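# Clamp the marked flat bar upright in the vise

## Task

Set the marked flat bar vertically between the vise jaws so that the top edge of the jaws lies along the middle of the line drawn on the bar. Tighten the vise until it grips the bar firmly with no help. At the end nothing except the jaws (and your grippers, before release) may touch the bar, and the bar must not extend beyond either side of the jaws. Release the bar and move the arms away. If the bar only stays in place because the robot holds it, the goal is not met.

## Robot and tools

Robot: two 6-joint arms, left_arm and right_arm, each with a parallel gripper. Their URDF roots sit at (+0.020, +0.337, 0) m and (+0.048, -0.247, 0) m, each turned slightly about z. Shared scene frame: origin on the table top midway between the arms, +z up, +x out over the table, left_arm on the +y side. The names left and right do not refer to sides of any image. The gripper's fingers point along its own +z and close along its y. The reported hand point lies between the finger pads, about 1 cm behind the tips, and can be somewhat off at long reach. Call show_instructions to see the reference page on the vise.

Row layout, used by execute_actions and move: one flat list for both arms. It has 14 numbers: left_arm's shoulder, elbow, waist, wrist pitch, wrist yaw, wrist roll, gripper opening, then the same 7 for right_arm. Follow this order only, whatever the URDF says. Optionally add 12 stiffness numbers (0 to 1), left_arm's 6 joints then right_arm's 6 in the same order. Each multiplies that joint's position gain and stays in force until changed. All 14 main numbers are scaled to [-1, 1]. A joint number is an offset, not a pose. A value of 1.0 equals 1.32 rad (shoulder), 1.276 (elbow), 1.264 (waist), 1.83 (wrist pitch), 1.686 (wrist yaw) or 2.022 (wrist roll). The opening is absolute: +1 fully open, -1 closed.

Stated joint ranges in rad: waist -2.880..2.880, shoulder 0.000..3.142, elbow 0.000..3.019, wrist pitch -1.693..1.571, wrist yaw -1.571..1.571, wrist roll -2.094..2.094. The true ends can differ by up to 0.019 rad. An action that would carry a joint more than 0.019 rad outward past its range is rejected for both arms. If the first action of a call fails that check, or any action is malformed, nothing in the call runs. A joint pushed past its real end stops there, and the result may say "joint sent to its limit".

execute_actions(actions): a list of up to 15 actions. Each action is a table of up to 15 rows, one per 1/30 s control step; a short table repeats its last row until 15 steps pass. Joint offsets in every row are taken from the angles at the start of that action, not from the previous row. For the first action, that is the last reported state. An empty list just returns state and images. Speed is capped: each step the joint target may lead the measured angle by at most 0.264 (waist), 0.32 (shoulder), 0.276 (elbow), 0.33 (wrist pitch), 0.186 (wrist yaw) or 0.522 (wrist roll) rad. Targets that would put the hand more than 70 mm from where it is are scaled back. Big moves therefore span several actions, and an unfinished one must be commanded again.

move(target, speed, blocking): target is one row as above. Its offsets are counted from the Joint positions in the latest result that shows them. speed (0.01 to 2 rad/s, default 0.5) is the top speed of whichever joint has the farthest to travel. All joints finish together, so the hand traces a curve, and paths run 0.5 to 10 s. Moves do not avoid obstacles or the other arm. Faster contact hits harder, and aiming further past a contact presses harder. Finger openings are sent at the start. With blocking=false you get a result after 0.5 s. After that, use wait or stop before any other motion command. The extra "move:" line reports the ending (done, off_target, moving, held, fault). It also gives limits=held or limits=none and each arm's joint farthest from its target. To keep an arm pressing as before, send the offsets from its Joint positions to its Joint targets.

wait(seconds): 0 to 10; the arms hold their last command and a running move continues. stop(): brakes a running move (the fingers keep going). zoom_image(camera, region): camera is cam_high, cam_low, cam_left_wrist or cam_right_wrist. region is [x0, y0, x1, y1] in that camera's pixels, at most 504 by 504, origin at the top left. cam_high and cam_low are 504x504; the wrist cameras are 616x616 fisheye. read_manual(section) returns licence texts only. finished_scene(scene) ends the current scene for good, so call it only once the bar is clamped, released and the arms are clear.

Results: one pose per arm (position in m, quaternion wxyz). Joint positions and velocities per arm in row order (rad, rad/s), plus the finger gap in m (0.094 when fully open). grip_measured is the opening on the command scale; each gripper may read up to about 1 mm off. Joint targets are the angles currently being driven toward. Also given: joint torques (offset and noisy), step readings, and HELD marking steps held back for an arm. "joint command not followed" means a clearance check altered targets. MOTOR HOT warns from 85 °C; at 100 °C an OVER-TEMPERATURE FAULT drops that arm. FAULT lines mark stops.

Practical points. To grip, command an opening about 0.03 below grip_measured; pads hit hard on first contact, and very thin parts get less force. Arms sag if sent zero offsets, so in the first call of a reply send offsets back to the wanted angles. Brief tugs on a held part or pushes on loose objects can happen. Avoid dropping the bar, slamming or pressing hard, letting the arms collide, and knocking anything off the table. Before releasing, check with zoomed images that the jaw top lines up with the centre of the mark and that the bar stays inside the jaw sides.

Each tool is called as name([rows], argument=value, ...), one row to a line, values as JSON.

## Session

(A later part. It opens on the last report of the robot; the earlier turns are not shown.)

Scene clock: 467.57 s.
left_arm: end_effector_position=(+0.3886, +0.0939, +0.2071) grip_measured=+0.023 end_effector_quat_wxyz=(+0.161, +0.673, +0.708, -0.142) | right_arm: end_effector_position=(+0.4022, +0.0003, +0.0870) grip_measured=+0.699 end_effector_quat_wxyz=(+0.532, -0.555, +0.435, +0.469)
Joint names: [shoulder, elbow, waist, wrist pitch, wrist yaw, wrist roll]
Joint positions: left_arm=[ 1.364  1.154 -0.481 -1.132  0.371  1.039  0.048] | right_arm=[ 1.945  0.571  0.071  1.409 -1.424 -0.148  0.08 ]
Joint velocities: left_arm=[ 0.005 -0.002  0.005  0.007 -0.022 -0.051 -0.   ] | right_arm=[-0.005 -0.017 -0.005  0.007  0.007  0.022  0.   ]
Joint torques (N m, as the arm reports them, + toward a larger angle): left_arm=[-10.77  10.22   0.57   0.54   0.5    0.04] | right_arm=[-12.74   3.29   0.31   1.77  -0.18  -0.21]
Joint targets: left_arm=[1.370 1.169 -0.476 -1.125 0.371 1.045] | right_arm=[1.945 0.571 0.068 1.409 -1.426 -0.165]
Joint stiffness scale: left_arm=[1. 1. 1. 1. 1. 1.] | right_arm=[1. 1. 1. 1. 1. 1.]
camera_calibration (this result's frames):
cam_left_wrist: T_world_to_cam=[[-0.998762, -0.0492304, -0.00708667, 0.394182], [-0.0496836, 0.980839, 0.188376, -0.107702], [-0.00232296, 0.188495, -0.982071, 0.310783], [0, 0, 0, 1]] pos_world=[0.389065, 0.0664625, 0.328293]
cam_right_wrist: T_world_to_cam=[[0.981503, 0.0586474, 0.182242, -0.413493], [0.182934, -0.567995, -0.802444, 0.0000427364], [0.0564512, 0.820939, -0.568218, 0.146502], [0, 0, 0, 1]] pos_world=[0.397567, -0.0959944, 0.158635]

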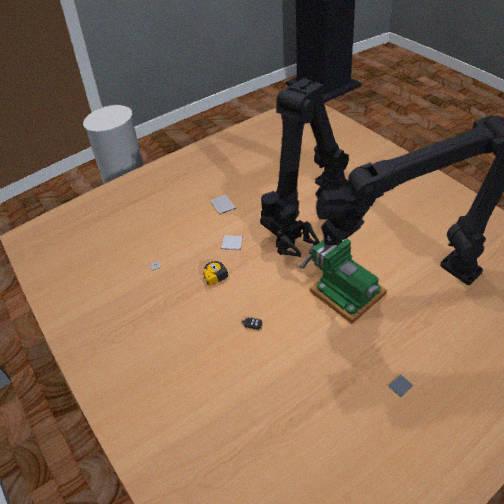

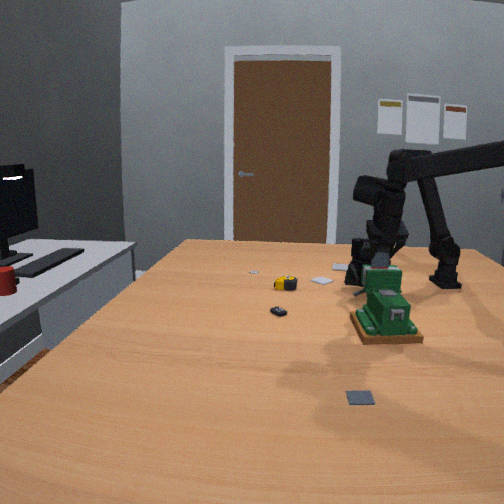

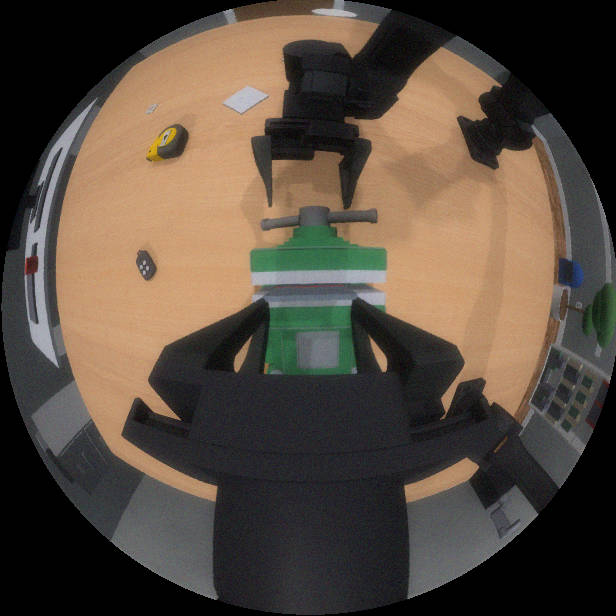

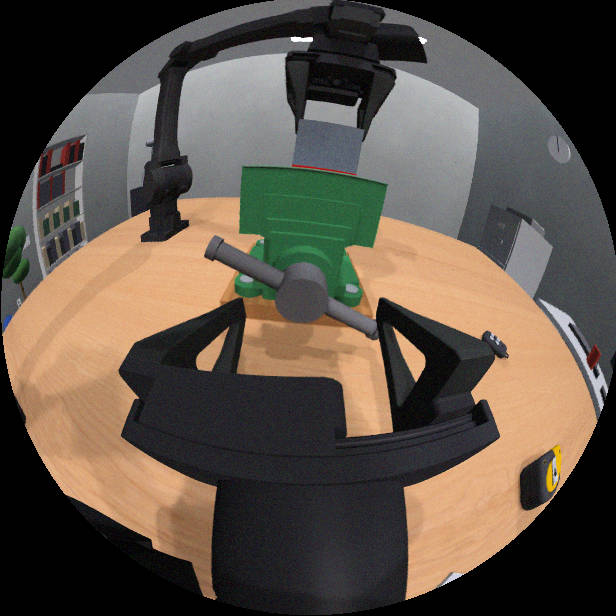

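execute_actions([
  [[0.004,0.012,0.004,0.004,0,0.003,-0.005,0,0,0.0045,0,0.0024,-0.008,0.7],[0.004,0.012,0.004,0.004,0,0.003,-0.005,0,0,0.009,0,0.0048,-0.008,0.7],[0.004,0.012,0.004,0.004,0,0.003,-0.005,0,0,0.0135,0,0.0072,-0.008,0.7],[0.004,0.012,0.004,0.004,0,0.003,-0.005,0,0,0.018,0,0.0097,-0.008,0.7],[0.004,0.012,0.004,0.004,0,0.003,-0.005,0,0,0.0225,0,0.012,-0.008,0.7],[0.004,0.012,0.004,0.004,0,0.003,-0.005,0,0,0.027,0,0.0145,-0.008,0.7],[0.004,0.012,0.004,0.004,0,0.003,-0.005,0,0,0.0315,0,0.017,-0.008,0.7],[0.004,0.012,0.004,0.004,0,0.003,-0.005,0,0,0.036,0,0.0193,-0.008,0.7],[0.004,0.012,0.004,0.004,0,0.003,-0.005,0,0,0.0405,0,0.0218,-0.008,0.7],[0.004,0.012,0.004,0.004,0,0.003,-0.005,0,0,0.045,0,0.024,-0.008,0.7],[0.004,0.012,0.004,0.004,0,0.003,-0.005,0,0,0.0495,0,0.0266,-0.008,0.7],[0.004,0.012,0.004,0.004,0,0.003,-0.005,0,0,0.054,0,0.029,-0.008,0.7],[0.004,0.012,0.004,0.004,0,0.003,-0.005,0,0,0.054,0,0.029,-0.008,0.65],[0.004,0.012,0.004,0.004,0,0.003,-0.005,0,0,0.054,0,0.029,-0.008,0.55],[0.004,0.012,0.004,0.004,0,0.003,-0.005,0,0,0.054,0,0.029,-0.008,0.47]],
  [[0.004,0.012,0.004,0.004,0,0.003,-0.005,0,0,0.003,0,0,0,0.38],[0.004,0.012,0.004,0.004,0,0.003,-0.005,0,0,0.003,0,0,0.01,0.28],[0.004,0.012,0.004,0.004,0,0.003,-0.005,0,0,0.003,0,0,0.03,0.18],[0.004,0.012,0.004,0.004,0,0.003,-0.005,0,0,0.003,0,0,0.055,0.08],[0.004,0.012,0.004,0.004,0,0.003,-0.005,0,0,0.003,0,0,0.085,-0.02],[0.004,0.012,0.004,0.004,0,0.003,-0.005,0,0,0.003,0,0,0.115,-0.12],[0.004,0.012,0.004,0.004,0,0.003,-0.005,0,0,0.003,0,0,0.145,-0.22],[0.004,0.012,0.004,0.004,0,0.003,-0.005,0,0,0.003,0,0,0.175,-0.31],[0.004,0.012,0.004,0.004,0,0.003,-0.005,0,0,0.003,0,0,0.205,-0.4],[0.004,0.012,0.004,0.004,0,0.003,-0.005,0,0,0.003,0,0,0.235,-0.4],[0.004,0.012,0.004,0.004,0,0.003,-0.005,0,0,0.003,0,0,0.265,-0.4],[0.004,0.012,0.004,0.004,0,0.003,-0.005,0,0,0.003,0,0,0.295,-0.4],[0.004,0.012,0.004,0.004,0,0.003,-0.005,0,0,0.003,0,0,0.325,-0.4],[0.004,0.012,0.004,0.004,0,0.003,-0.005,0,0,0.003,0,0,0.355,-0.4],[0.004,0.012,0.004,0.004,0,0.003,-0.005,0,0,0.003,0,0,0.385,-0.4]],
  [[0.004,0.012,0.004,0.004,0,0.003,-0.005,0,0,0,0,0,0.17,-0.4],[0.004,0.012,0.004,0.004,0,0.003,-0.005,0,0,0,0,0,0.20,-0.4],[0.004,0.012,0.004,0.004,0,0.003,-0.005,0,0,0,0,0,0.23,-0.4],[0.004,0.012,0.004,0.004,0,0.003,-0.005,0,0,0,0,0,0.26,-0.4],[0.004,0.012,0.004,0.004,0,0.003,-0.005,0,0,0,0,0,0.29,-0.4],[0.004,0.012,0.004,0.004,0,0.003,-0.005,0,0,0,0,0,0.32,-0.4],[0.004,0.012,0.004,0.004,0,0.003,-0.005,0,0,0,0,0,0.35,-0.4],[0.004,0.012,0.004,0.004,0,0.003,-0.005,0,0,0,0,0,0.38,-0.4],[0.004,0.012,0.004,0.004,0,0.003,-0.005,0,0,0,0,0,0.41,-0.4],[0.004,0.012,0.004,0.004,0,0.003,-0.005,0,0,0,0,0,0.44,-0.4],[0.004,0.012,0.004,0.004,0,0.003,-0.005,0,0,0,0,0,0.47,-0.4],[0.004,0.012,0.004,0.004,0,0.003,-0.005,0,0,0,0,0,0.50,-0.4],[0.004,0.012,0.004,0.004,0,0.003,-0.005,0,0,0,0,0,0.53,-0.4],[0.004,0.012,0.004,0.004,0,0.003,-0.005,0,0,0,0,0,0.56,-0.4],[0.004,0.012,0.004,0.004,0,0.003,-0.005,0,0,0,0,0,0.59,-0.4]],
  [[0.004,0.012,0.004,0.004,0,0.003,-0.005,0,0,0,0,0,0.17,-0.4],[0.004,0.012,0.004,0.004,0,0.003,-0.005,0,0,0,0,0,0.20,-0.4],[0.004,0.012,0.004,0.004,0,0.003,-0.005,0,0,0,0,0,0.23,-0.4],[0.004,0.012,0.004,0.004,0,0.003,-0.005,0,0,0,0,0,0.26,-0.4],[0.004,0.012,0.004,0.004,0,0.003,-0.005,0,0,0,0,0,0.29,-0.4],[0.004,0.012,0.004,0.004,0,0.003,-0.005,0,0,0,0,0,0.32,-0.4],[0.004,0.012,0.004,0.004,0,0.003,-0.005,0,0,0,0,0,0.35,-0.4],[0.004,0.012,0.004,0.004,0,0.003,-0.005,0,0,0,0,0,0.37,-0.4],[0.004,0.012,0.004,0.004,0,0.003,-0.005,0,0,0,0,0,0.36,-0.33],[0.004,0.012,0.004,0.004,0,0.003,-0.005,0,0,0,0,0,0.31,-0.25],[0.004,0.012,0.004,0.004,0,0.003,-0.005,0,0,0,0,0,0.26,-0.25],[0.004,0.012,0.004,0.004,0,0.003,-0.005,0,0,0,0,0,0.21,-0.25],[0.004,0.012,0.004,0.004,0,0.003,-0.005,0,0,0,0,0,0.165,-0.25],[0.004,0.012,0.004,0.004,0,0.003,-0.005,0,0,0,0,0,0.125,-0.25],[0.004,0.012,0.004,0.004,0,0.003,-0.005,0,0,0,0,0,0.09,-0.25]],
  [[0.004,0.012,0.004,0.004,0,0.003,-0.005,0,0,0,0,0,-0.14,-0.25],[0.004,0.012,0.004,0.004,0,0.003,-0.005,0,0,0,0,0,-0.175,-0.25],[0.004,0.012,0.004,0.004,0,0.003,-0.005,0,0,0,0,0,-0.21,-0.25],[0.004,0.012,0.004,0.004,0,0.003,-0.005,0,0,0,0,0,-0.245,-0.25],[0.004,0.012,0.004,0.004,0,0.003,-0.005,0,0,0,0,0,-0.28,-0.25],[0.004,0.012,0.004,0.004,0,0.003,-0.005,0,0,0,0,0,-0.315,-0.25],[0.004,0.012,0.004,0.004,0,0.003,-0.005,0,0,0,0,0,-0.35,-0.25],[0.004,0.012,0.004,0.004,0,0.003,-0.005,0,0,0,0,0,-0.385,-0.25],[0.004,0.012,0.004,0.004,0,0.003,-0.005,0,0,0,0,0,-0.42,-0.25],[0.004,0.012,0.004,0.004,0,0.003,-0.005,0,0,0,0,0,-0.455,-0.25],[0.004,0.012,0.004,0.004,0,0.003,-0.005,0,0,0,0,0,-0.49,-0.25],[0.004,0.012,0.004,0.004,0,0.003,-0.005,0,0,0,0,0,-0.525,-0.25],[0.004,0.012,0.004,0.004,0,0.003,-0.005,0,0,0,0,0,-0.56,-0.25],[0.004,0.012,0.004,0.004,0,0.003,-0.005,0,0,0,0,0,-0.585,-0.25],[0.004,0.012,0.004,0.004,0,0.003,-0.005,0,0,0,0,0,-0.595,-0.25]],
])

zoom_image(camera="cam_left_wrist", region=[230, 230, 410, 330])

Scene clock: 480.97 s.
left_arm: end_effector_position=(+0.3886, +0.0939, +0.2071) grip_measured=+0.023 end_effector_quat_wxyz=(+0.161, +0.673, +0.708, -0.142) | right_arm: end_effector_position=(+0.3954, +0.0231, +0.0874) grip_measured=-0.251 end_effector_quat_wxyz=(+0.287, -0.326, +0.624, +0.649)
Joint names: [shoulder, elbow, waist, wrist pitch, wrist yaw, wrist roll]
Joint positions: left_arm=[ 1.364  1.154 -0.481 -1.132  0.371  1.039  0.048] | right_arm=[ 1.945  0.571  0.135  1.409 -1.368  0.708  0.035]
Joint velocities: left_arm=[ 0.005 -0.022 -0.005 -0.002  0.007 -0.051 -0.   ] | right_arm=[ 0.005 -0.002  0.005 -0.017 -0.007 -1.619 -0.001]
Joint torques (N m, as the arm reports them, + toward a larger angle): left_arm=[-9.52 10.21 -0.22  0.55  0.4  -0.02] | right_arm=[-12.93   3.42   0.57   1.91  -0.09  -0.24]
Joint targets: left_arm=[1.370 1.169 -0.476 -1.125 0.371 1.045] | right_arm=[1.945 0.571 0.135 1.409 -1.368 0.455]
Joint stiffness scale: left_arm=[1. 1. 1. 1. 1. 1.] | right_arm=[1. 1. 1. 1. 1. 1.]
Step readings (joint positions; steps 1 to 15: 1st action; 16 to 30: 2nd action; 31 to 45: 3rd action; 46 to 60: 4th action; 61 to 75: 5th action):
0: left_arm=[1.364 1.154 -0.481 -1.132 0.371 1.039] | right_arm=[1.945 0.571 0.071 1.409 -1.424 -0.150]
1: left_arm=[1.364 1.154 -0.481 -1.132 0.371 1.039] | right_arm=[1.945 0.571 0.071 1.409 -1.423 -0.150]
2: left_arm=[1.364 1.154 -0.481 -1.132 0.371 1.039] | right_arm=[1.945 0.571 0.071 1.409 -1.421 -0.150]
4: left_arm=[1.364 1.154 -0.481 -1.132 0.371 1.039] | right_arm=[1.945 0.571 0.073 1.409 -1.413 -0.150]
8: left_arm=[1.364 1.154 -0.481 -1.132 0.371 1.039] | right_arm=[1.945 0.571 0.091 1.409 -1.397 -0.150]
15: left_arm=[1.364 1.154 -0.481 -1.132 0.371 1.039] | right_arm=[1.945 0.571 0.133 1.409 -1.378 -0.150]
16: left_arm=[1.364 1.154 -0.481 -1.132 0.371 1.039] | right_arm=[1.945 0.571 0.134 1.409 -1.378 -0.150]
17: left_arm=[1.364 1.154 -0.481 -1.132 0.371 1.039] | right_arm=[1.945 0.571 0.134 1.409 -1.378 -0.149]
19: left_arm=[1.364 1.154 -0.481 -1.132 0.371 1.039] | right_arm=[1.945 0.571 0.134 1.409 -1.376 -0.130]
23: left_arm=[1.364 1.154 -0.481 -1.132 0.371 1.039] | right_arm=[1.945 0.571 0.133 1.409 -1.374 -0.008]
30: left_arm=[1.364 1.154 -0.481 -1.132 0.371 1.039] | right_arm=[1.945 0.571 0.133 1.409 -1.372 0.352]
31: left_arm=[1.364 1.154 -0.481 -1.132 0.371 1.039] | right_arm=[1.945 0.571 0.133 1.409 -1.371 0.410]
32: left_arm=[1.364 1.154 -0.481 -1.132 0.371 1.039] | right_arm=[1.945 0.571 0.133 1.409 -1.371 0.470]
34: left_arm=[1.364 1.154 -0.481 -1.132 0.371 1.039] | right_arm=[1.945 0.571 0.133 1.409 -1.370 0.589]
38: left_arm=[1.364 1.154 -0.481 -1.132 0.371 1.039] | right_arm=[1.945 0.571 0.133 1.409 -1.370 0.829]
45: left_arm=[1.364 1.154 -0.481 -1.132 0.371 1.039] | right_arm=[1.945 0.571 0.134 1.409 -1.369 1.252]
46: left_arm=[1.364 1.154 -0.481 -1.132 0.371 1.039] | right_arm=[1.945 0.571 0.134 1.409 -1.369 1.311]
47: left_arm=[1.364 1.154 -0.481 -1.132 0.371 1.039] | right_arm=[1.945 0.571 0.134 1.409 -1.369 1.370]
49: left_arm=[1.364 1.154 -0.481 -1.132 0.371 1.039] | right_arm=[1.945 0.571 0.134 1.409 -1.369 1.488]
53: left_arm=[1.364 1.154 -0.481 -1.132 0.371 1.039] | right_arm=[1.945 0.571 0.135 1.409 -1.368 1.725]
60: left_arm=[1.364 1.154 -0.481 -1.132 0.371 1.039] | right_arm=[1.945 0.571 0.135 1.409 -1.368 1.658]
61: left_arm=[1.364 1.154 -0.481 -1.132 0.371 1.039] | right_arm=[1.945 0.571 0.135 1.409 -1.368 1.607]
62: left_arm=[1.364 1.154 -0.481 -1.132 0.371 1.039] | right_arm=[1.945 0.571 0.135 1.409 -1.368 1.553]
64: left_arm=[1.364 1.154 -0.481 -1.132 0.371 1.039] | right_arm=[1.945 0.571 0.135 1.409 -1.368 1.435]
68: left_arm=[1.364 1.154 -0.481 -1.132 0.371 1.039] | right_arm=[1.945 0.571 0.135 1.409 -1.368 1.176]
75: Joint positions above
camera_calibration (this result's frames):
cam_left_wrist: T_world_to_cam=[[-0.998762, -0.0492304, -0.00708667, 0.394182], [-0.0496836, 0.980839, 0.188376, -0.107702], [-0.00232296, 0.188495, -0.982071, 0.310783], [0, 0, 0, 1]] pos_world=[0.389065, 0.0664625, 0.328293]
cam_right_wrist: T_world_to_cam=[[0.779254, 0.0583209, -0.623989, -0.257784], [-0.467354, -0.609283, -0.640589, 0.258476], [-0.417546, 0.790805, -0.44753, 0.305897], [0, 0, 0, 1]] pos_world=[0.449405, -0.0693858, 0.14162]

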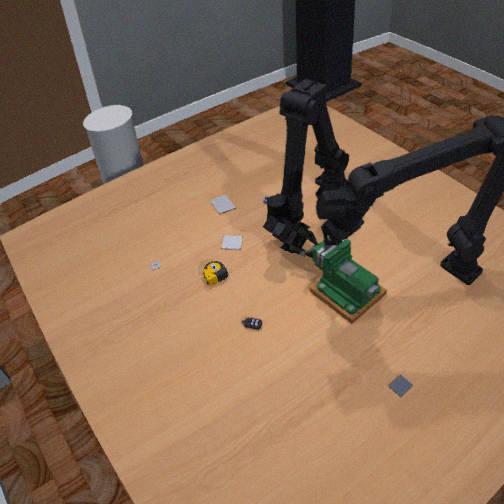

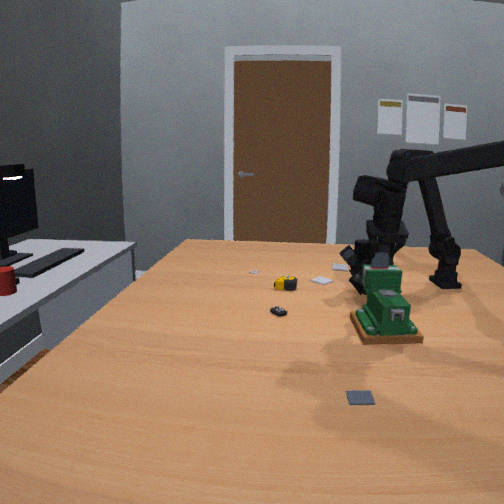

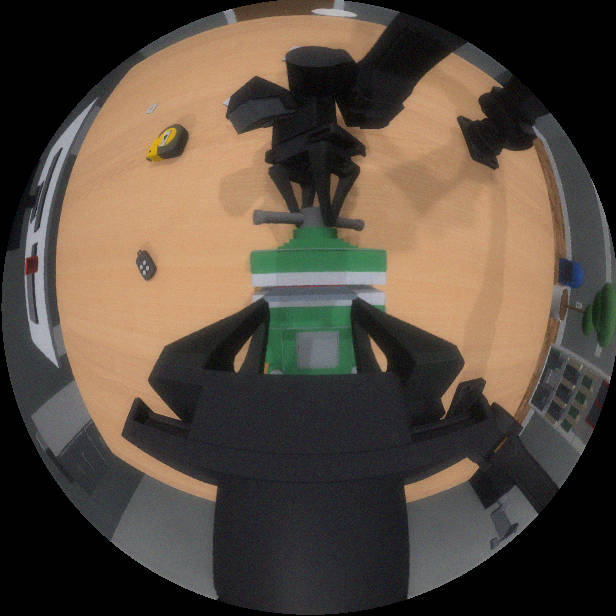

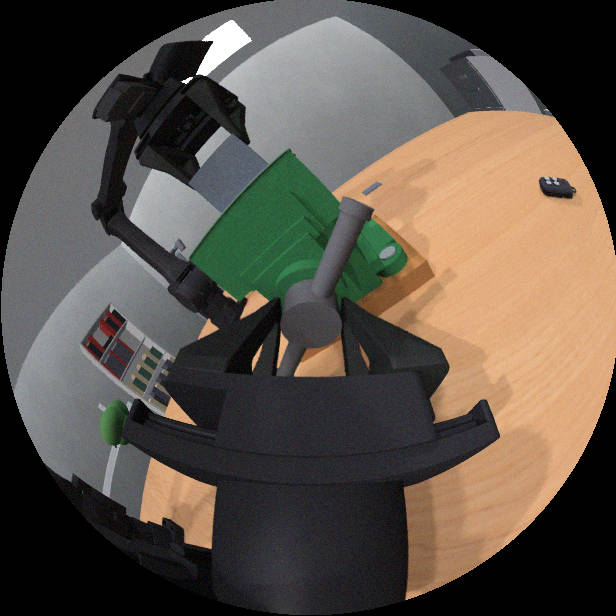

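Region (230, 230, 410, 330) of cam_left_wrist's 616x616 image, scaled by 2.800, with more detail than that image has.

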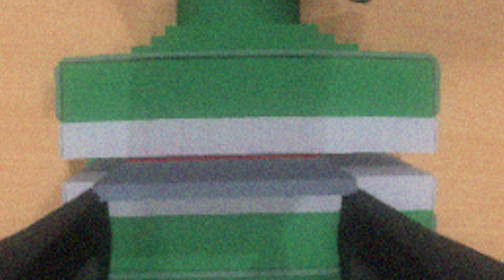

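execute_actions([
  [[0.004,0.012,0.004,0.004,0,0.003,-0.005,0,0,0,0,0,-0.125,-0.32],[0.004,0.012,0.004,0.004,0,0.003,-0.005,0,0,0,0,0,-0.125,-0.37],[0.004,0.012,0.004,0.004,0,0.003,-0.005,0,0,0,0,0,-0.113,-0.4],[0.004,0.012,0.004,0.004,0,0.003,-0.005,0,0,0,0,0,-0.073,-0.4],[0.004,0.012,0.004,0.004,0,0.003,-0.005,0,0,0,0,0,-0.023,-0.4],[0.004,0.012,0.004,0.004,0,0.003,-0.005,0,0,0,0,0,0.027,-0.4],[0.004,0.012,0.004,0.004,0,0.003,-0.005,0,0,0,0,0,0.062,-0.4],[0.004,0.012,0.004,0.004,0,0.003,-0.005,0,0,0,0,0,0.097,-0.4],[0.004,0.012,0.004,0.004,0,0.003,-0.005,0,0,0,0,0,0.13,-0.4],[0.004,0.012,0.004,0.004,0,0.003,-0.005,0,0,0,0,0,0.163,-0.4],[0.004,0.012,0.004,0.004,0,0.003,-0.005,0,0,0,0,0,0.197,-0.4],[0.004,0.012,0.004,0.004,0,0.003,-0.005,0,0,0,0,0,0.23,-0.4],[0.004,0.012,0.004,0.004,0,0.003,-0.005,0,0,0,0,0,0.263,-0.4],[0.004,0.012,0.004,0.004,0,0.003,-0.005,0,0,0,0,0,0.297,-0.4],[0.004,0.012,0.004,0.004,0,0.003,-0.005,0,0,0,0,0,0.33,-0.4]],
  [[0.004,0.012,0.004,0.004,0,0.003,-0.005,0,0,0,0,0,0.172,-0.4],[0.004,0.012,0.004,0.004,0,0.003,-0.005,0,0,0,0,0,0.205,-0.4],[0.004,0.012,0.004,0.004,0,0.003,-0.005,0,0,0,0,0,0.238,-0.4],[0.004,0.012,0.004,0.004,0,0.003,-0.005,0,0,0,0,0,0.27,-0.4],[0.004,0.012,0.004,0.004,0,0.003,-0.005,0,0,0,0,0,0.28,-0.4],[0.004,0.012,0.004,0.004,0,0.003,-0.005,0,0,0,0,0,0.25,-0.4],[0.004,0.012,0.004,0.004,0,0.003,-0.005,0,0,-0.003,0,-0.002,0.21,-0.28],[0.004,0.012,0.004,0.004,0,0.003,-0.005,0,0,-0.009,0,-0.006,0.19,-0.15],[0.004,0.012,0.004,0.004,0,0.003,-0.005,0,0,-0.015,0,-0.010,0.17,-0.1],[0.004,0.012,0.004,0.004,0,0.003,-0.005,0,0,-0.021,0,-0.014,0.14,-0.1],[0.004,0.012,0.004,0.004,0,0.003,-0.005,0,0,-0.027,0,-0.018,0.107,-0.1],[0.004,0.012,0.004,0.004,0,0.003,-0.005,0,0,-0.033,0,-0.022,0.074,-0.1],[0.004,0.012,0.004,0.004,0,0.003,-0.005,0,0,-0.039,0,-0.026,0.041,-0.1],[0.004,0.012,0.004,0.004,0,0.003,-0.005,0,0,-0.045,0,-0.030,0.008,-0.1],[0.004,0.012,0.004,0.004,0,0.003,-0.005,0,0,-0.048,0,-0.033,-0.025,-0.1]],
  [[0.004,0.012,0.004,0.004,0,0.003,-0.005,0,0,-0.022,0,-0.003,-0.14,-0.1],[0.004,0.012,0.004,0.004,0,0.003,-0.005,0,0,-0.022,0,-0.003,-0.18,-0.1],[0.004,0.012,0.004,0.004,0,0.003,-0.005,0,0,-0.022,0,-0.003,-0.22,-0.1],[0.004,0.012,0.004,0.004,0,0.003,-0.005,0,0,-0.022,0,-0.003,-0.26,-0.1],[0.004,0.012,0.004,0.004,0,0.003,-0.005,0,0,-0.022,0,-0.003,-0.30,-0.1],[0.004,0.012,0.004,0.004,0,0.003,-0.005,0,0,-0.022,0,-0.003,-0.34,-0.1],[0.004,0.012,0.004,0.004,0,0.003,-0.005,0,0,-0.022,0,-0.003,-0.38,-0.05],[0.004,0.012,0.004,0.004,0,0.003,-0.005,0,0,-0.022,0,-0.003,-0.42,0.03],[0.004,0.012,0.004,0.004,0,0.003,-0.005,0,0,-0.022,0,-0.003,-0.46,0.12],[0.004,0.012,0.004,0.004,0,0.003,-0.005,0,0,-0.022,0,-0.003,-0.50,0.22],[0.004,0.012,0.004,0.004,0,0.003,-0.005,0,0,-0.022,0,-0.003,-0.54,0.32],[0.004,0.012,0.004,0.004,0,0.003,-0.005,0,0,-0.022,0,-0.003,-0.58,0.42],[0.004,0.012,0.004,0.004,0,0.003,-0.005,0,0,-0.022,0,-0.003,-0.62,0.52],[0.004,0.012,0.004,0.004,0,0.003,-0.005,0,0,-0.022,0,-0.003,-0.66,0.62],[0.004,0.012,0.004,0.004,0,0.003,-0.005,0,0,-0.022,0,-0.003,-0.70,0.7]],
])

zoom_image(camera="cam_right_wrist", region=[240, 140, 340, 200])

zoom_image(camera="cam_left_wrist", region=[250, 260, 390, 320])

Scene clock: 494.80 s.
left_arm: end_effector_position=(+0.3886, +0.0939, +0.2071) grip_measured=+0.023 end_effector_quat_wxyz=(+0.161, +0.673, +0.708, -0.142) | right_arm: end_effector_position=(+0.4021, +0.0017, +0.0871) grip_measured=+0.658 end_effector_quat_wxyz=(+0.450, -0.478, +0.518, +0.548)
Joint names: [shoulder, elbow, waist, wrist pitch, wrist yaw, wrist roll]
Joint positions: left_arm=[ 1.364  1.154 -0.481 -1.132  0.371  1.039  0.048] | right_arm=[ 1.945  0.571  0.075  1.409 -1.419  0.173  0.078]
Joint velocities: left_arm=[ 0.005 -0.012  0.005 -0.017 -0.022 -0.095 -0.001] | right_arm=[ 0.005 -0.002 -0.015 -0.012  0.037 -2.293  0.081]
Joint torques (N m, as the arm reports them, + toward a larger angle): left_arm=[-10.58  10.29   0.57   0.27   0.45  -0.03] | right_arm=[-12.74   3.37   0.31   1.92  -0.18  -0.2 ]
Joint targets: left_arm=[1.370 1.169 -0.476 -1.125 0.371 1.045] | right_arm=[1.945 0.571 0.072 1.409 -1.421 -0.178]
Joint stiffness scale: left_arm=[1. 1. 1. 1. 1. 1.] | right_arm=[1. 1. 1. 1. 1. 1.]
Step readings (joint positions; steps 1 to 15: 1st action; 16 to 30: 2nd action; 31 to 45: 3rd action):
0: left_arm=[1.364 1.154 -0.481 -1.132 0.371 1.039] | right_arm=[1.945 0.571 0.135 1.409 -1.368 0.471]
1: left_arm=[1.364 1.154 -0.481 -1.132 0.371 1.039] | right_arm=[1.945 0.571 0.135 1.409 -1.368 0.471]
2: left_arm=[1.364 1.154 -0.481 -1.132 0.371 1.039] | right_arm=[1.945 0.571 0.135 1.409 -1.368 0.470]
4: left_arm=[1.364 1.154 -0.481 -1.132 0.371 1.039] | right_arm=[1.945 0.571 0.135 1.409 -1.368 0.479]
8: left_arm=[1.364 1.154 -0.481 -1.132 0.371 1.039] | right_arm=[1.945 0.571 0.135 1.409 -1.368 0.643]
15: left_arm=[1.364 1.154 -0.481 -1.132 0.371 1.039] | right_arm=[1.945 0.571 0.135 1.409 -1.367 1.066]
16: left_arm=[1.364 1.154 -0.481 -1.132 0.371 1.039] | right_arm=[1.945 0.571 0.135 1.409 -1.367 1.126]
17: left_arm=[1.364 1.154 -0.481 -1.132 0.371 1.039] | right_arm=[1.945 0.571 0.135 1.409 -1.367 1.187]
19: left_arm=[1.364 1.154 -0.481 -1.132 0.371 1.039] | right_arm=[1.945 0.571 0.135 1.409 -1.367 1.311]
23: left_arm=[1.364 1.154 -0.481 -1.132 0.371 1.039] | right_arm=[1.945 0.571 0.135 1.409 -1.371 1.425]
30: left_arm=[1.364 1.154 -0.481 -1.132 0.371 1.039] | right_arm=[1.945 0.571 0.099 1.409 -1.416 1.237]
31: left_arm=[1.364 1.154 -0.481 -1.132 0.371 1.039] | right_arm=[1.945 0.571 0.091 1.409 -1.418 1.187]
32: left_arm=[1.364 1.154 -0.481 -1.132 0.371 1.039] | right_arm=[1.945 0.571 0.084 1.409 -1.418 1.131]
34: left_arm=[1.364 1.154 -0.481 -1.132 0.371 1.039] | right_arm=[1.945 0.571 0.076 1.409 -1.418 1.005]
38: left_arm=[1.364 1.154 -0.481 -1.132 0.371 1.039] | right_arm=[1.945 0.571 0.075 1.409 -1.418 0.719]
45: Joint positions above
camera_calibration (this result's frames):
cam_left_wrist: T_world_to_cam=[[-0.998762, -0.0492304, -0.00708667, 0.394182], [-0.0496836, 0.980839, 0.188376, -0.107702], [-0.00232296, 0.188495, -0.982071, 0.310783], [0, 0, 0, 1]] pos_world=[0.389065, 0.0664625, 0.328293]
cam_right_wrist: T_world_to_cam=[[0.988702, 0.0596299, -0.13752, -0.388544], [-0.0773598, -0.582832, -0.808902, 0.106139], [-0.128386, 0.810402, -0.571634, 0.220016], [0, 0, 0, 1]] pos_world=[0.420613, -0.0932718, 0.158192]

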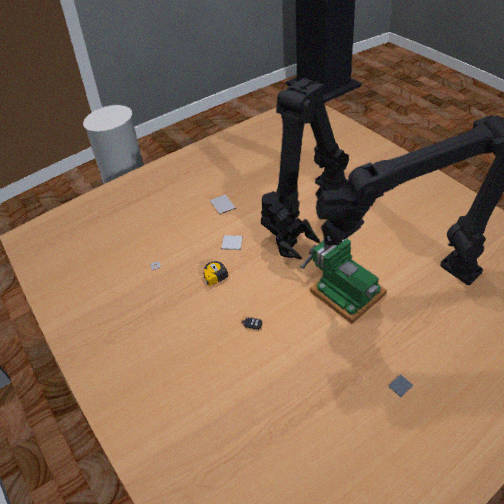

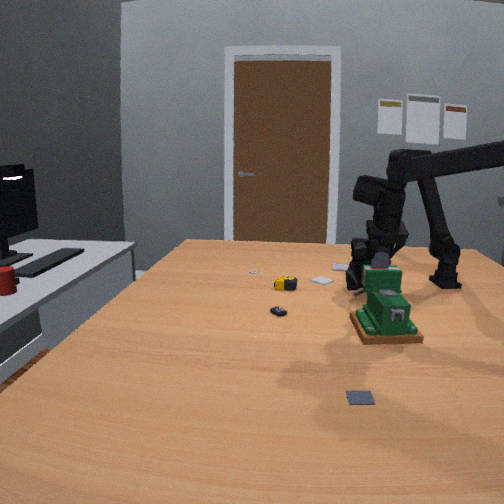

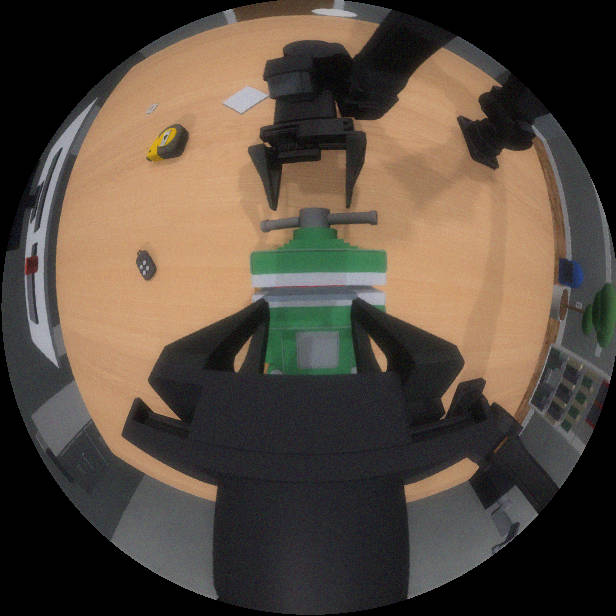

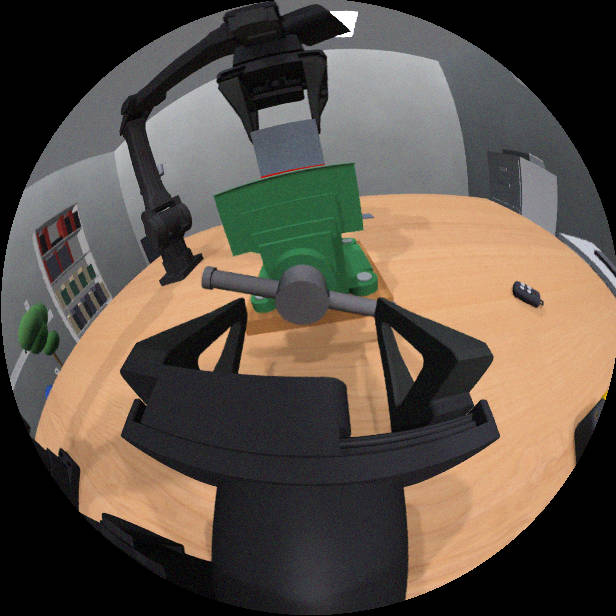

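Region (240, 140, 340, 200) of cam_right_wrist's 616x616 image, scaled by 5.040, with more detail than that image has; it fills the top 302 rows of this view, and the rest is white.

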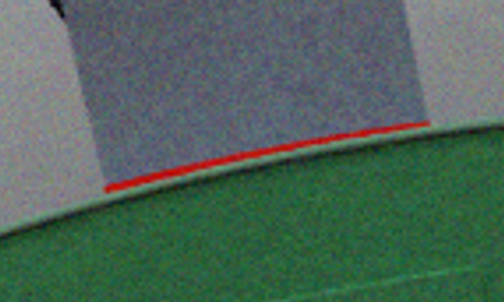

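Region (250, 260, 390, 320) of cam_left_wrist's 616x616 image, scaled by 3.600, with more detail than that image has; it fills the top 216 rows of this view, and the rest is white.

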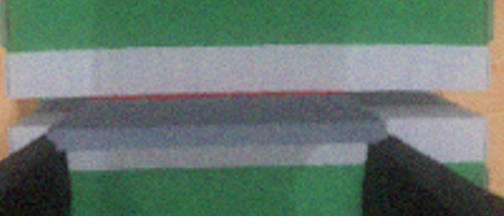

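execute_actions(actions=[])

zoom_image(camera="cam_right_wrist", region=[275, 140, 375, 200])

zoom_image(camera="cam_low", region=[355, 245, 415, 285])

Scene clock: 496.37 s.
left_arm: end_effector_position=(+0.3886, +0.0939, +0.2071) grip_measured=+0.023 end_effector_quat_wxyz=(+0.161, +0.673, +0.708, -0.142) | right_arm: end_effector_position=(+0.4021, +0.0017, +0.0871) grip_measured=+0.699 end_effector_quat_wxyz=(+0.535, -0.558, +0.431, +0.465)
Joint names: [shoulder, elbow, waist, wrist pitch, wrist yaw, wrist roll]
Joint positions: left_arm=[ 1.364  1.154 -0.481 -1.132  0.371  1.039  0.048] | right_arm=[ 1.945  0.571  0.075  1.409 -1.419 -0.162  0.08 ]
Joint velocities: left_arm=[ 0.015 -0.012 -0.015  0.002 -0.007 -0.037 -0.001] | right_arm=[-0.015  0.002  0.024 -0.002  0.007  0.022 -0.   ]
Joint torques (N m, as the arm reports them, + toward a larger angle): left_arm=[-10.6   10.26  -0.2    0.54   0.44  -0.01] | right_arm=[-12.72   3.29   0.31   1.77  -0.17  -0.2 ]
Joint targets: left_arm=[1.370 1.169 -0.476 -1.125 0.371 1.045] | right_arm=[1.945 0.571 0.072 1.409 -1.421 -0.178]
Joint stiffness scale: left_arm=[1. 1. 1. 1. 1. 1.] | right_arm=[1. 1. 1. 1. 1. 1.]
camera_calibration (this result's frames):
cam_left_wrist: T_world_to_cam=[[-0.998762, -0.0492304, -0.00708667, 0.394182], [-0.0496836, 0.980839, 0.188376, -0.107702], [-0.00232296, 0.188495, -0.982071, 0.310783], [0, 0, 0, 1]] pos_world=[0.389065, 0.0664625, 0.328293]
cam_right_wrist: T_world_to_cam=[[0.97899, 0.0572753, 0.195701, -0.413647], [0.193203, -0.567452, -0.800419, -0.00342661], [0.065207, 0.821412, -0.566596, 0.14171], [0, 0, 0, 1]] pos_world=[0.396378, -0.0946551, 0.158501]

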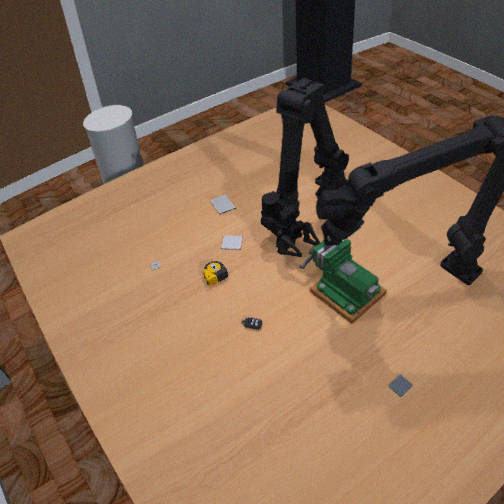

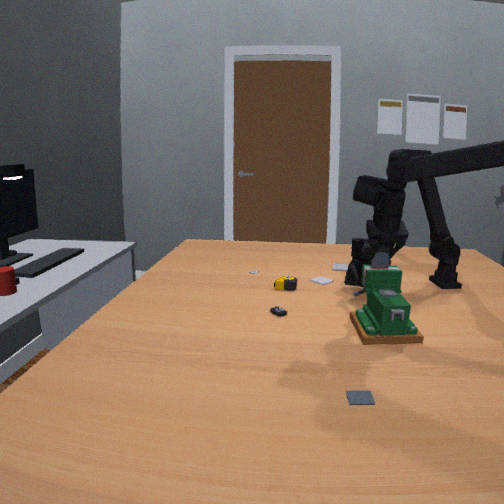

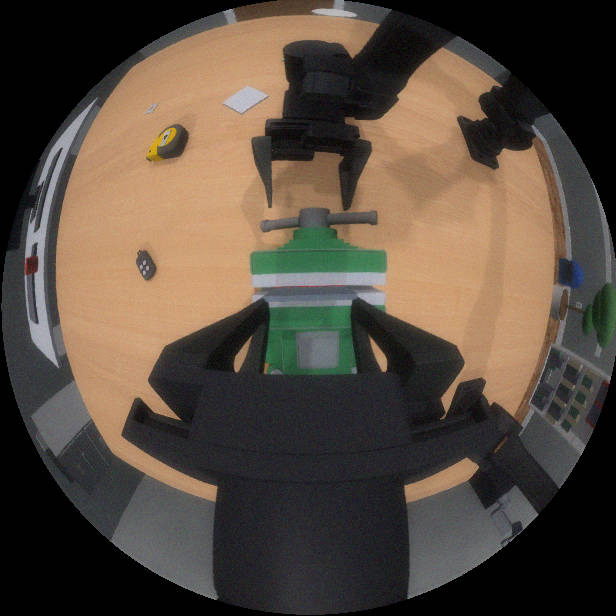

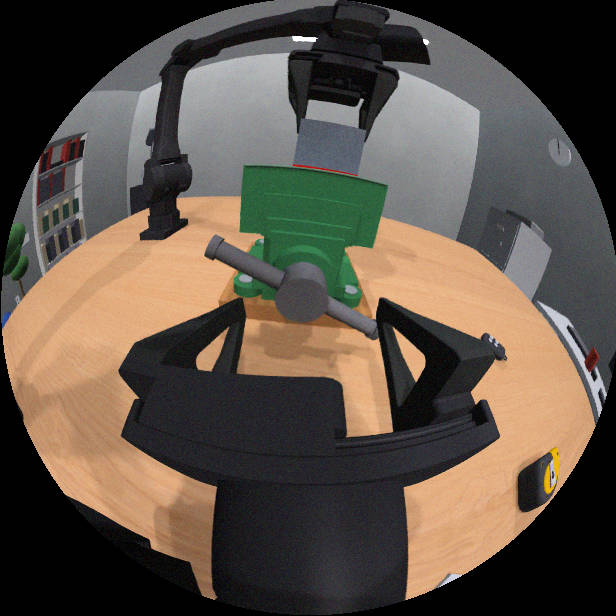

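Region (275, 140, 375, 200) of cam_right_wrist's 616x616 image, scaled by 5.040, with more detail than that image has; it fills the top 302 rows of this view, and the rest is white.

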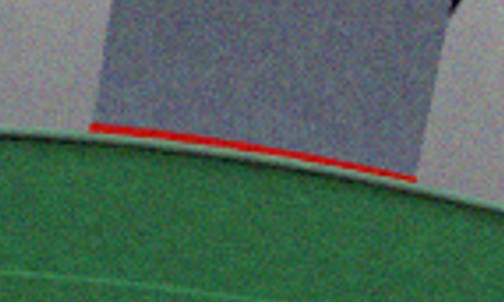

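Region (355, 245, 415, 285) of cam_low's 504x504 image, scaled by 8.400, with more detail than that image has.

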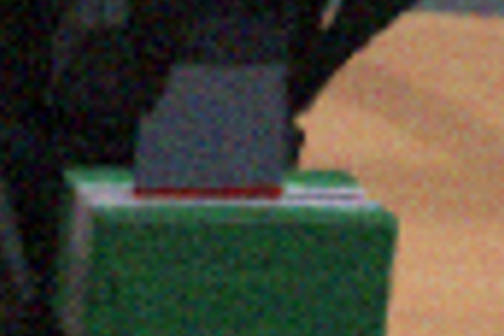

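execute_actions([
  [[0.004,0.012,0.004,0.004,0,0.003,-0.005,0,0,0.0045,0,0.0024,-0.008,0.7],[0.004,0.012,0.004,0.004,0,0.003,-0.005,0,0,0.009,0,0.0048,-0.008,0.7],[0.004,0.012,0.004,0.004,0,0.003,-0.005,0,0,0.0135,0,0.0072,-0.008,0.7],[0.004,0.012,0.004,0.004,0,0.003,-0.005,0,0,0.018,0,0.0097,-0.008,0.7],[0.004,0.012,0.004,0.004,0,0.003,-0.005,0,0,0.0225,0,0.012,-0.008,0.7],[0.004,0.012,0.004,0.004,0,0.003,-0.005,0,0,0.027,0,0.0145,-0.008,0.7],[0.004,0.012,0.004,0.004,0,0.003,-0.005,0,0,0.0315,0,0.017,-0.008,0.7],[0.004,0.012,0.004,0.004,0,0.003,-0.005,0,0,0.036,0,0.0193,-0.008,0.7],[0.004,0.012,0.004,0.004,0,0.003,-0.005,0,0,0.0405,0,0.0218,-0.008,0.7],[0.004,0.012,0.004,0.004,0,0.003,-0.005,0,0,0.045,0,0.024,-0.008,0.7],[0.004,0.012,0.004,0.004,0,0.003,-0.005,0,0,0.0495,0,0.0266,-0.008,0.7],[0.004,0.012,0.004,0.004,0,0.003,-0.005,0,0,0.054,0,0.029,-0.008,0.7],[0.004,0.012,0.004,0.004,0,0.003,-0.005,0,0,0.054,0,0.029,-0.008,0.65],[0.004,0.012,0.004,0.004,0,0.003,-0.005,0,0,0.054,0,0.029,-0.008,0.55],[0.004,0.012,0.004,0.004,0,0.003,-0.005,0,0,0.054,0,0.029,-0.008,0.47]],
  [[0.004,0.012,0.004,0.004,0,0.003,-0.005,0,0,0.003,0,0,0,0.38,1,1,1,1,1,1,1,1,1,1,1,0.6],[0.004,0.012,0.004,0.004,0,0.003,-0.005,0,0,0.003,0,0,0.01,0.28],[0.004,0.012,0.004,0.004,0,0.003,-0.005,0,0,0.003,0,0,0.03,0.18],[0.004,0.012,0.004,0.004,0,0.003,-0.005,0,0,0.003,0,0,0.055,0.08],[0.004,0.012,0.004,0.004,0,0.003,-0.005,0,0,0.003,0,0,0.085,-0.02],[0.004,0.012,0.004,0.004,0,0.003,-0.005,0,0,0.003,0,0,0.12,-0.12],[0.004,0.012,0.004,0.004,0,0.003,-0.005,0,0,0.003,0,0,0.155,-0.22],[0.004,0.012,0.004,0.004,0,0.003,-0.005,0,0,0.003,0,0,0.19,-0.31],[0.004,0.012,0.004,0.004,0,0.003,-0.005,0,0,0.003,0,0,0.225,-0.4],[0.004,0.012,0.004,0.004,0,0.003,-0.005,0,0,0.003,0,0,0.26,-0.4],[0.004,0.012,0.004,0.004,0,0.003,-0.005,0,0,0.003,0,0,0.295,-0.4],[0.004,0.012,0.004,0.004,0,0.003,-0.005,0,0,0.003,0,0,0.33,-0.4],[0.004,0.012,0.004,0.004,0,0.003,-0.005,0,0,0.003,0,0,0.365,-0.4],[0.004,0.012,0.004,0.004,0,0.003,-0.005,0,0,0.003,0,0,0.40,-0.4],[0.004,0.012,0.004,0.004,0,0.003,-0.005,0,0,0.003,0,0,0.435,-0.4]],
  [[0.004,0.012,0.004,0.004,0,0.003,-0.005,0,0,0,0,0,0.245,-0.4],[0.004,0.012,0.004,0.004,0,0.003,-0.005,0,0,0,0,0,0.275,-0.4],[0.004,0.012,0.004,0.004,0,0.003,-0.005,0,0,0,0,0,0.305,-0.4],[0.004,0.012,0.004,0.004,0,0.003,-0.005,0,0,0,0,0,0.335,-0.4],[0.004,0.012,0.004,0.004,0,0.003,-0.005,0,0,0,0,0,0.365,-0.4],[0.004,0.012,0.004,0.004,0,0.003,-0.005,0,0,0,0,0,0.395,-0.4],[0.004,0.012,0.004,0.004,0,0.003,-0.005,0,0,0,0,0,0.425,-0.4],[0.004,0.012,0.004,0.004,0,0.003,-0.005,0,0,0,0,0,0.455,-0.4],[0.004,0.012,0.004,0.004,0,0.003,-0.005,0,0,0,0,0,0.485,-0.4],[0.004,0.012,0.004,0.004,0,0.003,-0.005,0,0,0,0,0,0.515,-0.4],[0.004,0.012,0.004,0.004,0,0.003,-0.005,0,0,0,0,0,0.545,-0.4],[0.004,0.012,0.004,0.004,0,0.003,-0.005,0,0,0,0,0,0.575,-0.4],[0.004,0.012,0.004,0.004,0,0.003,-0.005,0,0,0,0,0,0.605,-0.4],[0.004,0.012,0.004,0.004,0,0.003,-0.005,0,0,0,0,0,0.635,-0.4],[0.004,0.012,0.004,0.004,0,0.003,-0.005,0,0,0,0,0,0.665,-0.4]],
])

Scene clock: 515.30 s.
left_arm: end_effector_position=(+0.3887, +0.0941, +0.2070) grip_measured=+0.023 end_effector_quat_wxyz=(+0.161, +0.673, +0.708, -0.142) | right_arm: end_effector_position=(+0.3952, +0.0242, +0.0874) grip_measured=-0.349 end_effector_quat_wxyz=(+0.100, -0.144, +0.690, +0.703)
Joint names: [shoulder, elbow, waist, wrist pitch, wrist yaw, wrist roll]
Joint positions: left_arm=[ 1.364  1.154 -0.481 -1.132  0.37   1.039  0.048] | right_arm=[ 1.945  0.571  0.138  1.409 -1.364  1.258  0.031]
Joint velocities: left_arm=[-0.005 -0.012  0.005 -0.022 -0.066  0.11  -0.001] | right_arm=[ 0.005 -0.002 -0.005  0.002 -0.022  1.722 -0.001]
Joint torques (N m, as the arm reports them, + toward a larger angle): left_arm=[-9.51 10.19  0.98  0.45  0.53 -0.03] | right_arm=[-12.94   3.39   0.16   1.89  -0.22   0.25]
Joint targets: left_arm=[1.370 1.169 -0.476 -1.125 0.371 1.045] | right_arm=[1.945 0.571 0.137 1.409 -1.367 1.661]
Joint stiffness scale: left_arm=[1. 1. 1. 1. 1. 1.] | right_arm=[1.  1.  1.  1.  1.  0.6]
Step readings (joint positions; steps 1 to 15: 1st action; 16 to 30: 2nd action; 31 to 45: 3rd action):
0: left_arm=[1.364 1.154 -0.481 -1.132 0.371 1.039] | right_arm=[1.945 0.571 0.075 1.409 -1.419 -0.162]
1: left_arm=[1.364 1.154 -0.481 -1.132 0.371 1.039] | right_arm=[1.945 0.571 0.075 1.409 -1.418 -0.162]
2: left_arm=[1.364 1.154 -0.481 -1.132 0.371 1.039] | right_arm=[1.945 0.571 0.075 1.409 -1.415 -0.162]
4: left_arm=[1.364 1.154 -0.481 -1.132 0.371 1.039] | right_arm=[1.945 0.571 0.077 1.409 -1.408 -0.163]
8: left_arm=[1.364 1.154 -0.481 -1.132 0.371 1.039] | right_arm=[1.945 0.571 0.095 1.409 -1.392 -0.163]
15: left_arm=[1.364 1.154 -0.481 -1.132 0.371 1.039] | right_arm=[1.945 0.571 0.136 1.409 -1.373 -0.163]
16: left_arm=[1.364 1.154 -0.481 -1.132 0.371 1.039] | right_arm=[1.945 0.571 0.138 1.409 -1.373 -0.163]
17: left_arm=[1.364 1.154 -0.481 -1.132 0.371 1.039] | right_arm=[1.945 0.571 0.138 1.409 -1.373 -0.163]
19: left_arm=[1.364 1.154 -0.481 -1.132 0.371 1.039] | right_arm=[1.945 0.571 0.138 1.409 -1.370 -0.150]
23: left_arm=[1.364 1.154 -0.481 -1.132 0.371 1.039] | right_arm=[1.945 0.571 0.137 1.409 -1.369 -0.052]
30: left_arm=[1.364 1.154 -0.481 -1.132 0.371 1.039] | right_arm=[1.945 0.571 0.137 1.409 -1.367 0.316]
31: left_arm=[1.364 1.154 -0.481 -1.132 0.371 1.039] | right_arm=[1.945 0.571 0.137 1.409 -1.366 0.381]
32: left_arm=[1.364 1.154 -0.481 -1.132 0.371 1.039] | right_arm=[1.945 0.571 0.137 1.409 -1.365 0.447]
34: left_arm=[1.364 1.154 -0.481 -1.132 0.371 1.039] | right_arm=[1.945 0.571 0.137 1.409 -1.365 0.576]
38: left_arm=[1.364 1.154 -0.481 -1.132 0.370 1.039] | right_arm=[1.945 0.571 0.137 1.409 -1.365 0.828]
45: Joint positions above
camera_calibration (this result's frames):
cam_left_wrist: T_world_to_cam=[[-0.998762, -0.0491348, -0.00776935, 0.394414], [-0.0497167, 0.980651, 0.189348, -0.10801], [-0.00168457, 0.1895, -0.981879, 0.310303], [0, 0, 0, 1]] pos_world=[0.389079, 0.0664976, 0.328196]
cam_right_wrist: T_world_to_cam=[[0.338559, 0.0314433, -0.94042, -0.0552168], [-0.725115, -0.628215, -0.282052, 0.330084], [-0.599654, 0.777404, -0.189888, 0.354746], [0, 0, 0, 1]] pos_world=[0.470768, -0.0666814, 0.108536]

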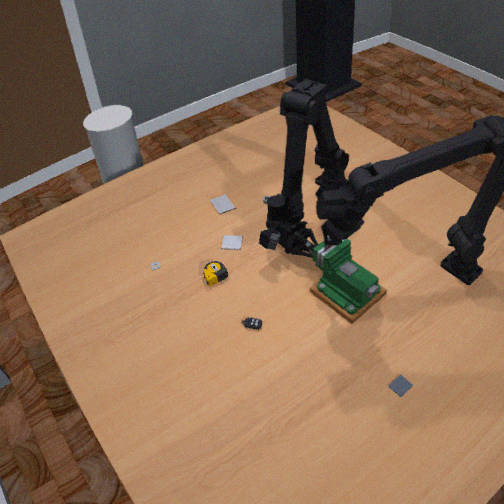

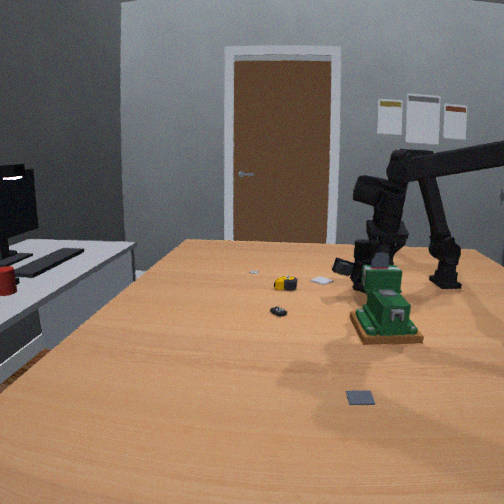

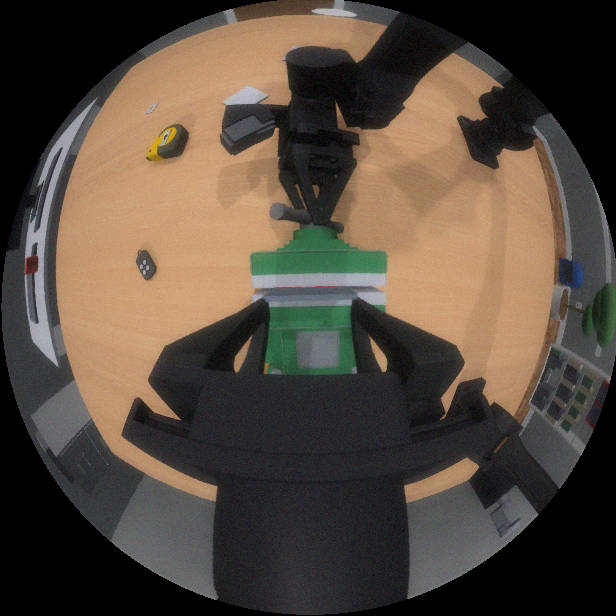

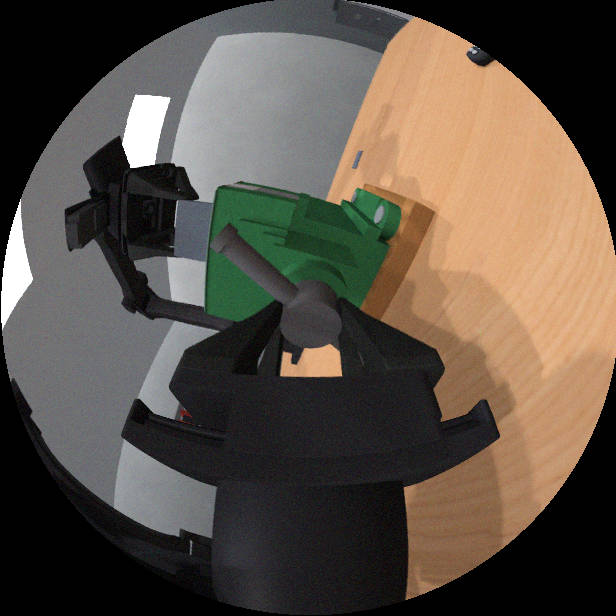

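execute_actions([
  [[0.004,0.012,0.004,0.004,0,0.003,-0.005,0,0,0,0,0,0.21,-0.4],[0.004,0.012,0.004,0.004,0,0.003,-0.005,0,0,0,0,0,0.24,-0.4],[0.004,0.012,0.004,0.004,0,0.003,-0.005,0,0,0,0,0,0.27,-0.4],[0.004,0.012,0.004,0.004,0,0.003,-0.005,0,0,0,0,0,0.30,-0.4],[0.004,0.012,0.004,0.004,0,0.003,-0.005,0,0,0,0,0,0.33,-0.4],[0.004,0.012,0.004,0.004,0,0.003,-0.005,0,0,0,0,0,0.35,-0.4],[0.004,0.012,0.004,0.004,0,0.003,-0.005,0,0,0,0,0,0.36,-0.4],[0.004,0.012,0.004,0.004,0,0.003,-0.005,0,0,0,0,0,0.36,-0.4],[0.004,0.012,0.004,0.004,0,0.003,-0.005,0,0,0,0,0,0.36,-0.4],[0.004,0.012,0.004,0.004,0,0.003,-0.005,0,0,0,0,0,0.35,-0.4],[0.004,0.012,0.004,0.004,0,0.003,-0.005,0,0,0,0,0,0.34,-0.4],[0.004,0.012,0.004,0.004,0,0.003,-0.005,0,0,0,0,0,0.33,-0.4],[0.004,0.012,0.004,0.004,0,0.003,-0.005,0,0,0,0,0,0.32,-0.4],[0.004,0.012,0.004,0.004,0,0.003,-0.005,0,0,0,0,0,0.32,-0.4],[0.004,0.012,0.004,0.004,0,0.003,-0.005,0,0,0,0,0,0.32,-0.4]],
])

zoom_image(camera="cam_left_wrist", region=[250, 260, 390, 320])

Scene clock: 518.47 s.
left_arm: end_effector_position=(+0.3888, +0.0943, +0.2069) grip_measured=+0.023 end_effector_quat_wxyz=(+0.161, +0.675, +0.706, -0.140) | right_arm: end_effector_position=(+0.3952, +0.0245, +0.0874) grip_measured=-0.349 end_effector_quat_wxyz=(-0.107, +0.061, +0.702, +0.702)
Joint names: [shoulder, elbow, waist, wrist pitch, wrist yaw, wrist roll]
Joint positions: left_arm=[ 1.364  1.154 -0.481 -1.132  0.368  1.045  0.048] | right_arm=[ 1.945  0.571  0.138  1.409 -1.363  1.843  0.031]
Joint velocities: left_arm=[-0.015  0.002 -0.015  0.002  0.11  -0.022  0.   ] | right_arm=[-0.015 -0.002 -0.015  0.007  0.037  0.066 -0.   ]
Joint torques (N m, as the arm reports them, + toward a larger angle): left_arm=[-9.56 10.26  0.18  0.34  0.54 -0.06] | right_arm=[-12.89   3.43   0.54   1.93  -0.12   0.26]
Joint targets: left_arm=[1.370 1.169 -0.476 -1.125 0.370 1.045] | right_arm=[1.945 0.571 0.138 1.409 -1.364 1.906]
Joint stiffness scale: left_arm=[1. 1. 1. 1. 1. 1.] | right_arm=[1.  1.  1.  1.  1.  0.6]
Step readings (joint positions):
0: left_arm=[1.364 1.154 -0.481 -1.132 0.369 1.043] | right_arm=[1.945 0.571 0.138 1.409 -1.364 1.603]
1: left_arm=[1.364 1.154 -0.481 -1.132 0.369 1.043] | right_arm=[1.945 0.571 0.138 1.409 -1.364 1.606]
2: left_arm=[1.364 1.154 -0.481 -1.132 0.369 1.043] | right_arm=[1.945 0.571 0.138 1.409 -1.364 1.616]
4: left_arm=[1.364 1.154 -0.481 -1.132 0.369 1.043] | right_arm=[1.945 0.571 0.138 1.409 -1.364 1.658]
8: left_arm=[1.364 1.154 -0.481 -1.132 0.368 1.044] | right_arm=[1.945 0.571 0.138 1.409 -1.363 1.780]
15: Joint positions above
camera_calibration (this result's frames):
cam_left_wrist: T_world_to_cam=[[-0.998947, -0.0446177, -0.0106924, 0.394798], [-0.0458385, 0.980573, 0.190726, -0.109981], [0.00197495, 0.191015, -0.981585, 0.308545], [0, 0, 0, 1]] pos_world=[0.388732, 0.0665221, 0.328061]
cam_right_wrist: T_world_to_cam=[[-0.235533, -0.00556277, -0.97185, 0.175334], [-0.751484, -0.633063, 0.18575, 0.299906], [-0.616276, 0.77408, 0.144927, 0.331912], [0, 0, 0, 1]] pos_world=[0.471221, -0.0660919, 0.0665883]

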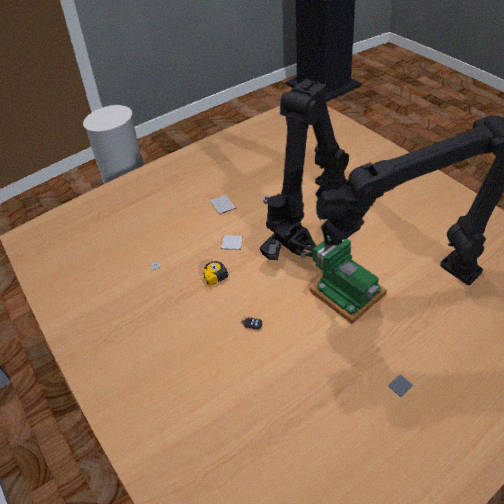

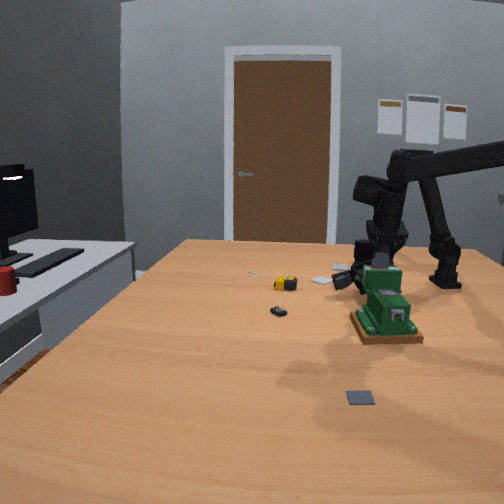

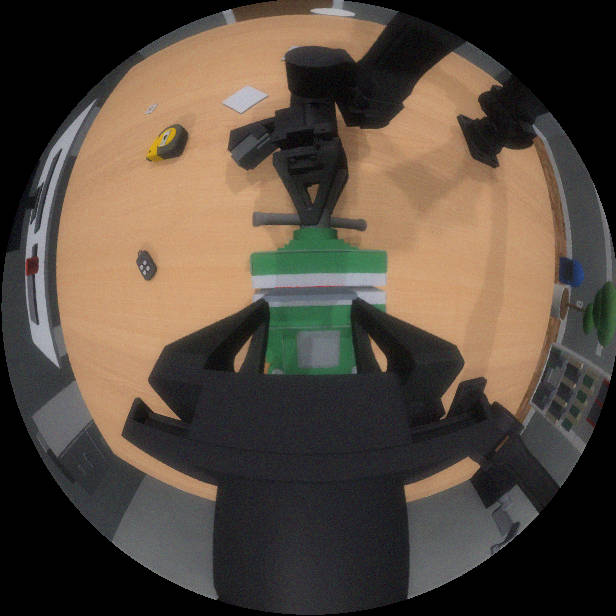

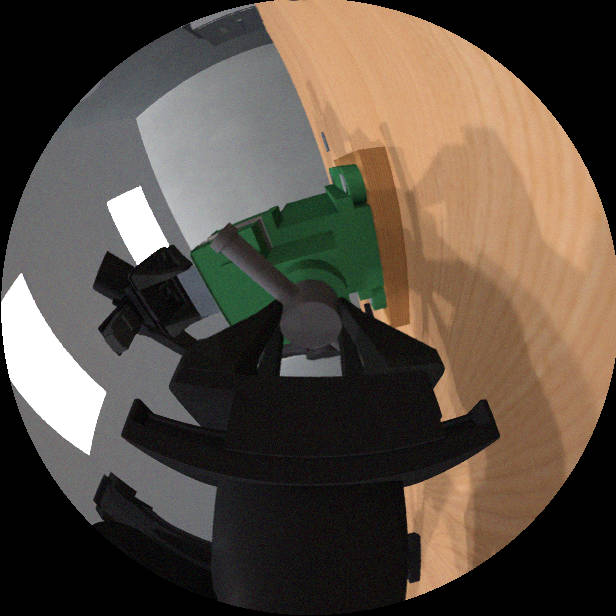

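Region (250, 260, 390, 320) of cam_left_wrist's 616x616 image, scaled by 3.600, with more detail than that image has; it fills the top 216 rows of this view, and the rest is white.

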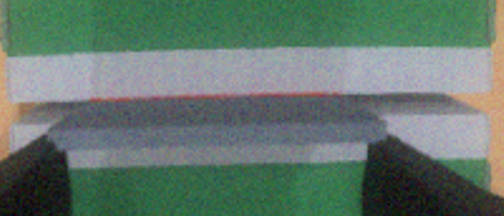

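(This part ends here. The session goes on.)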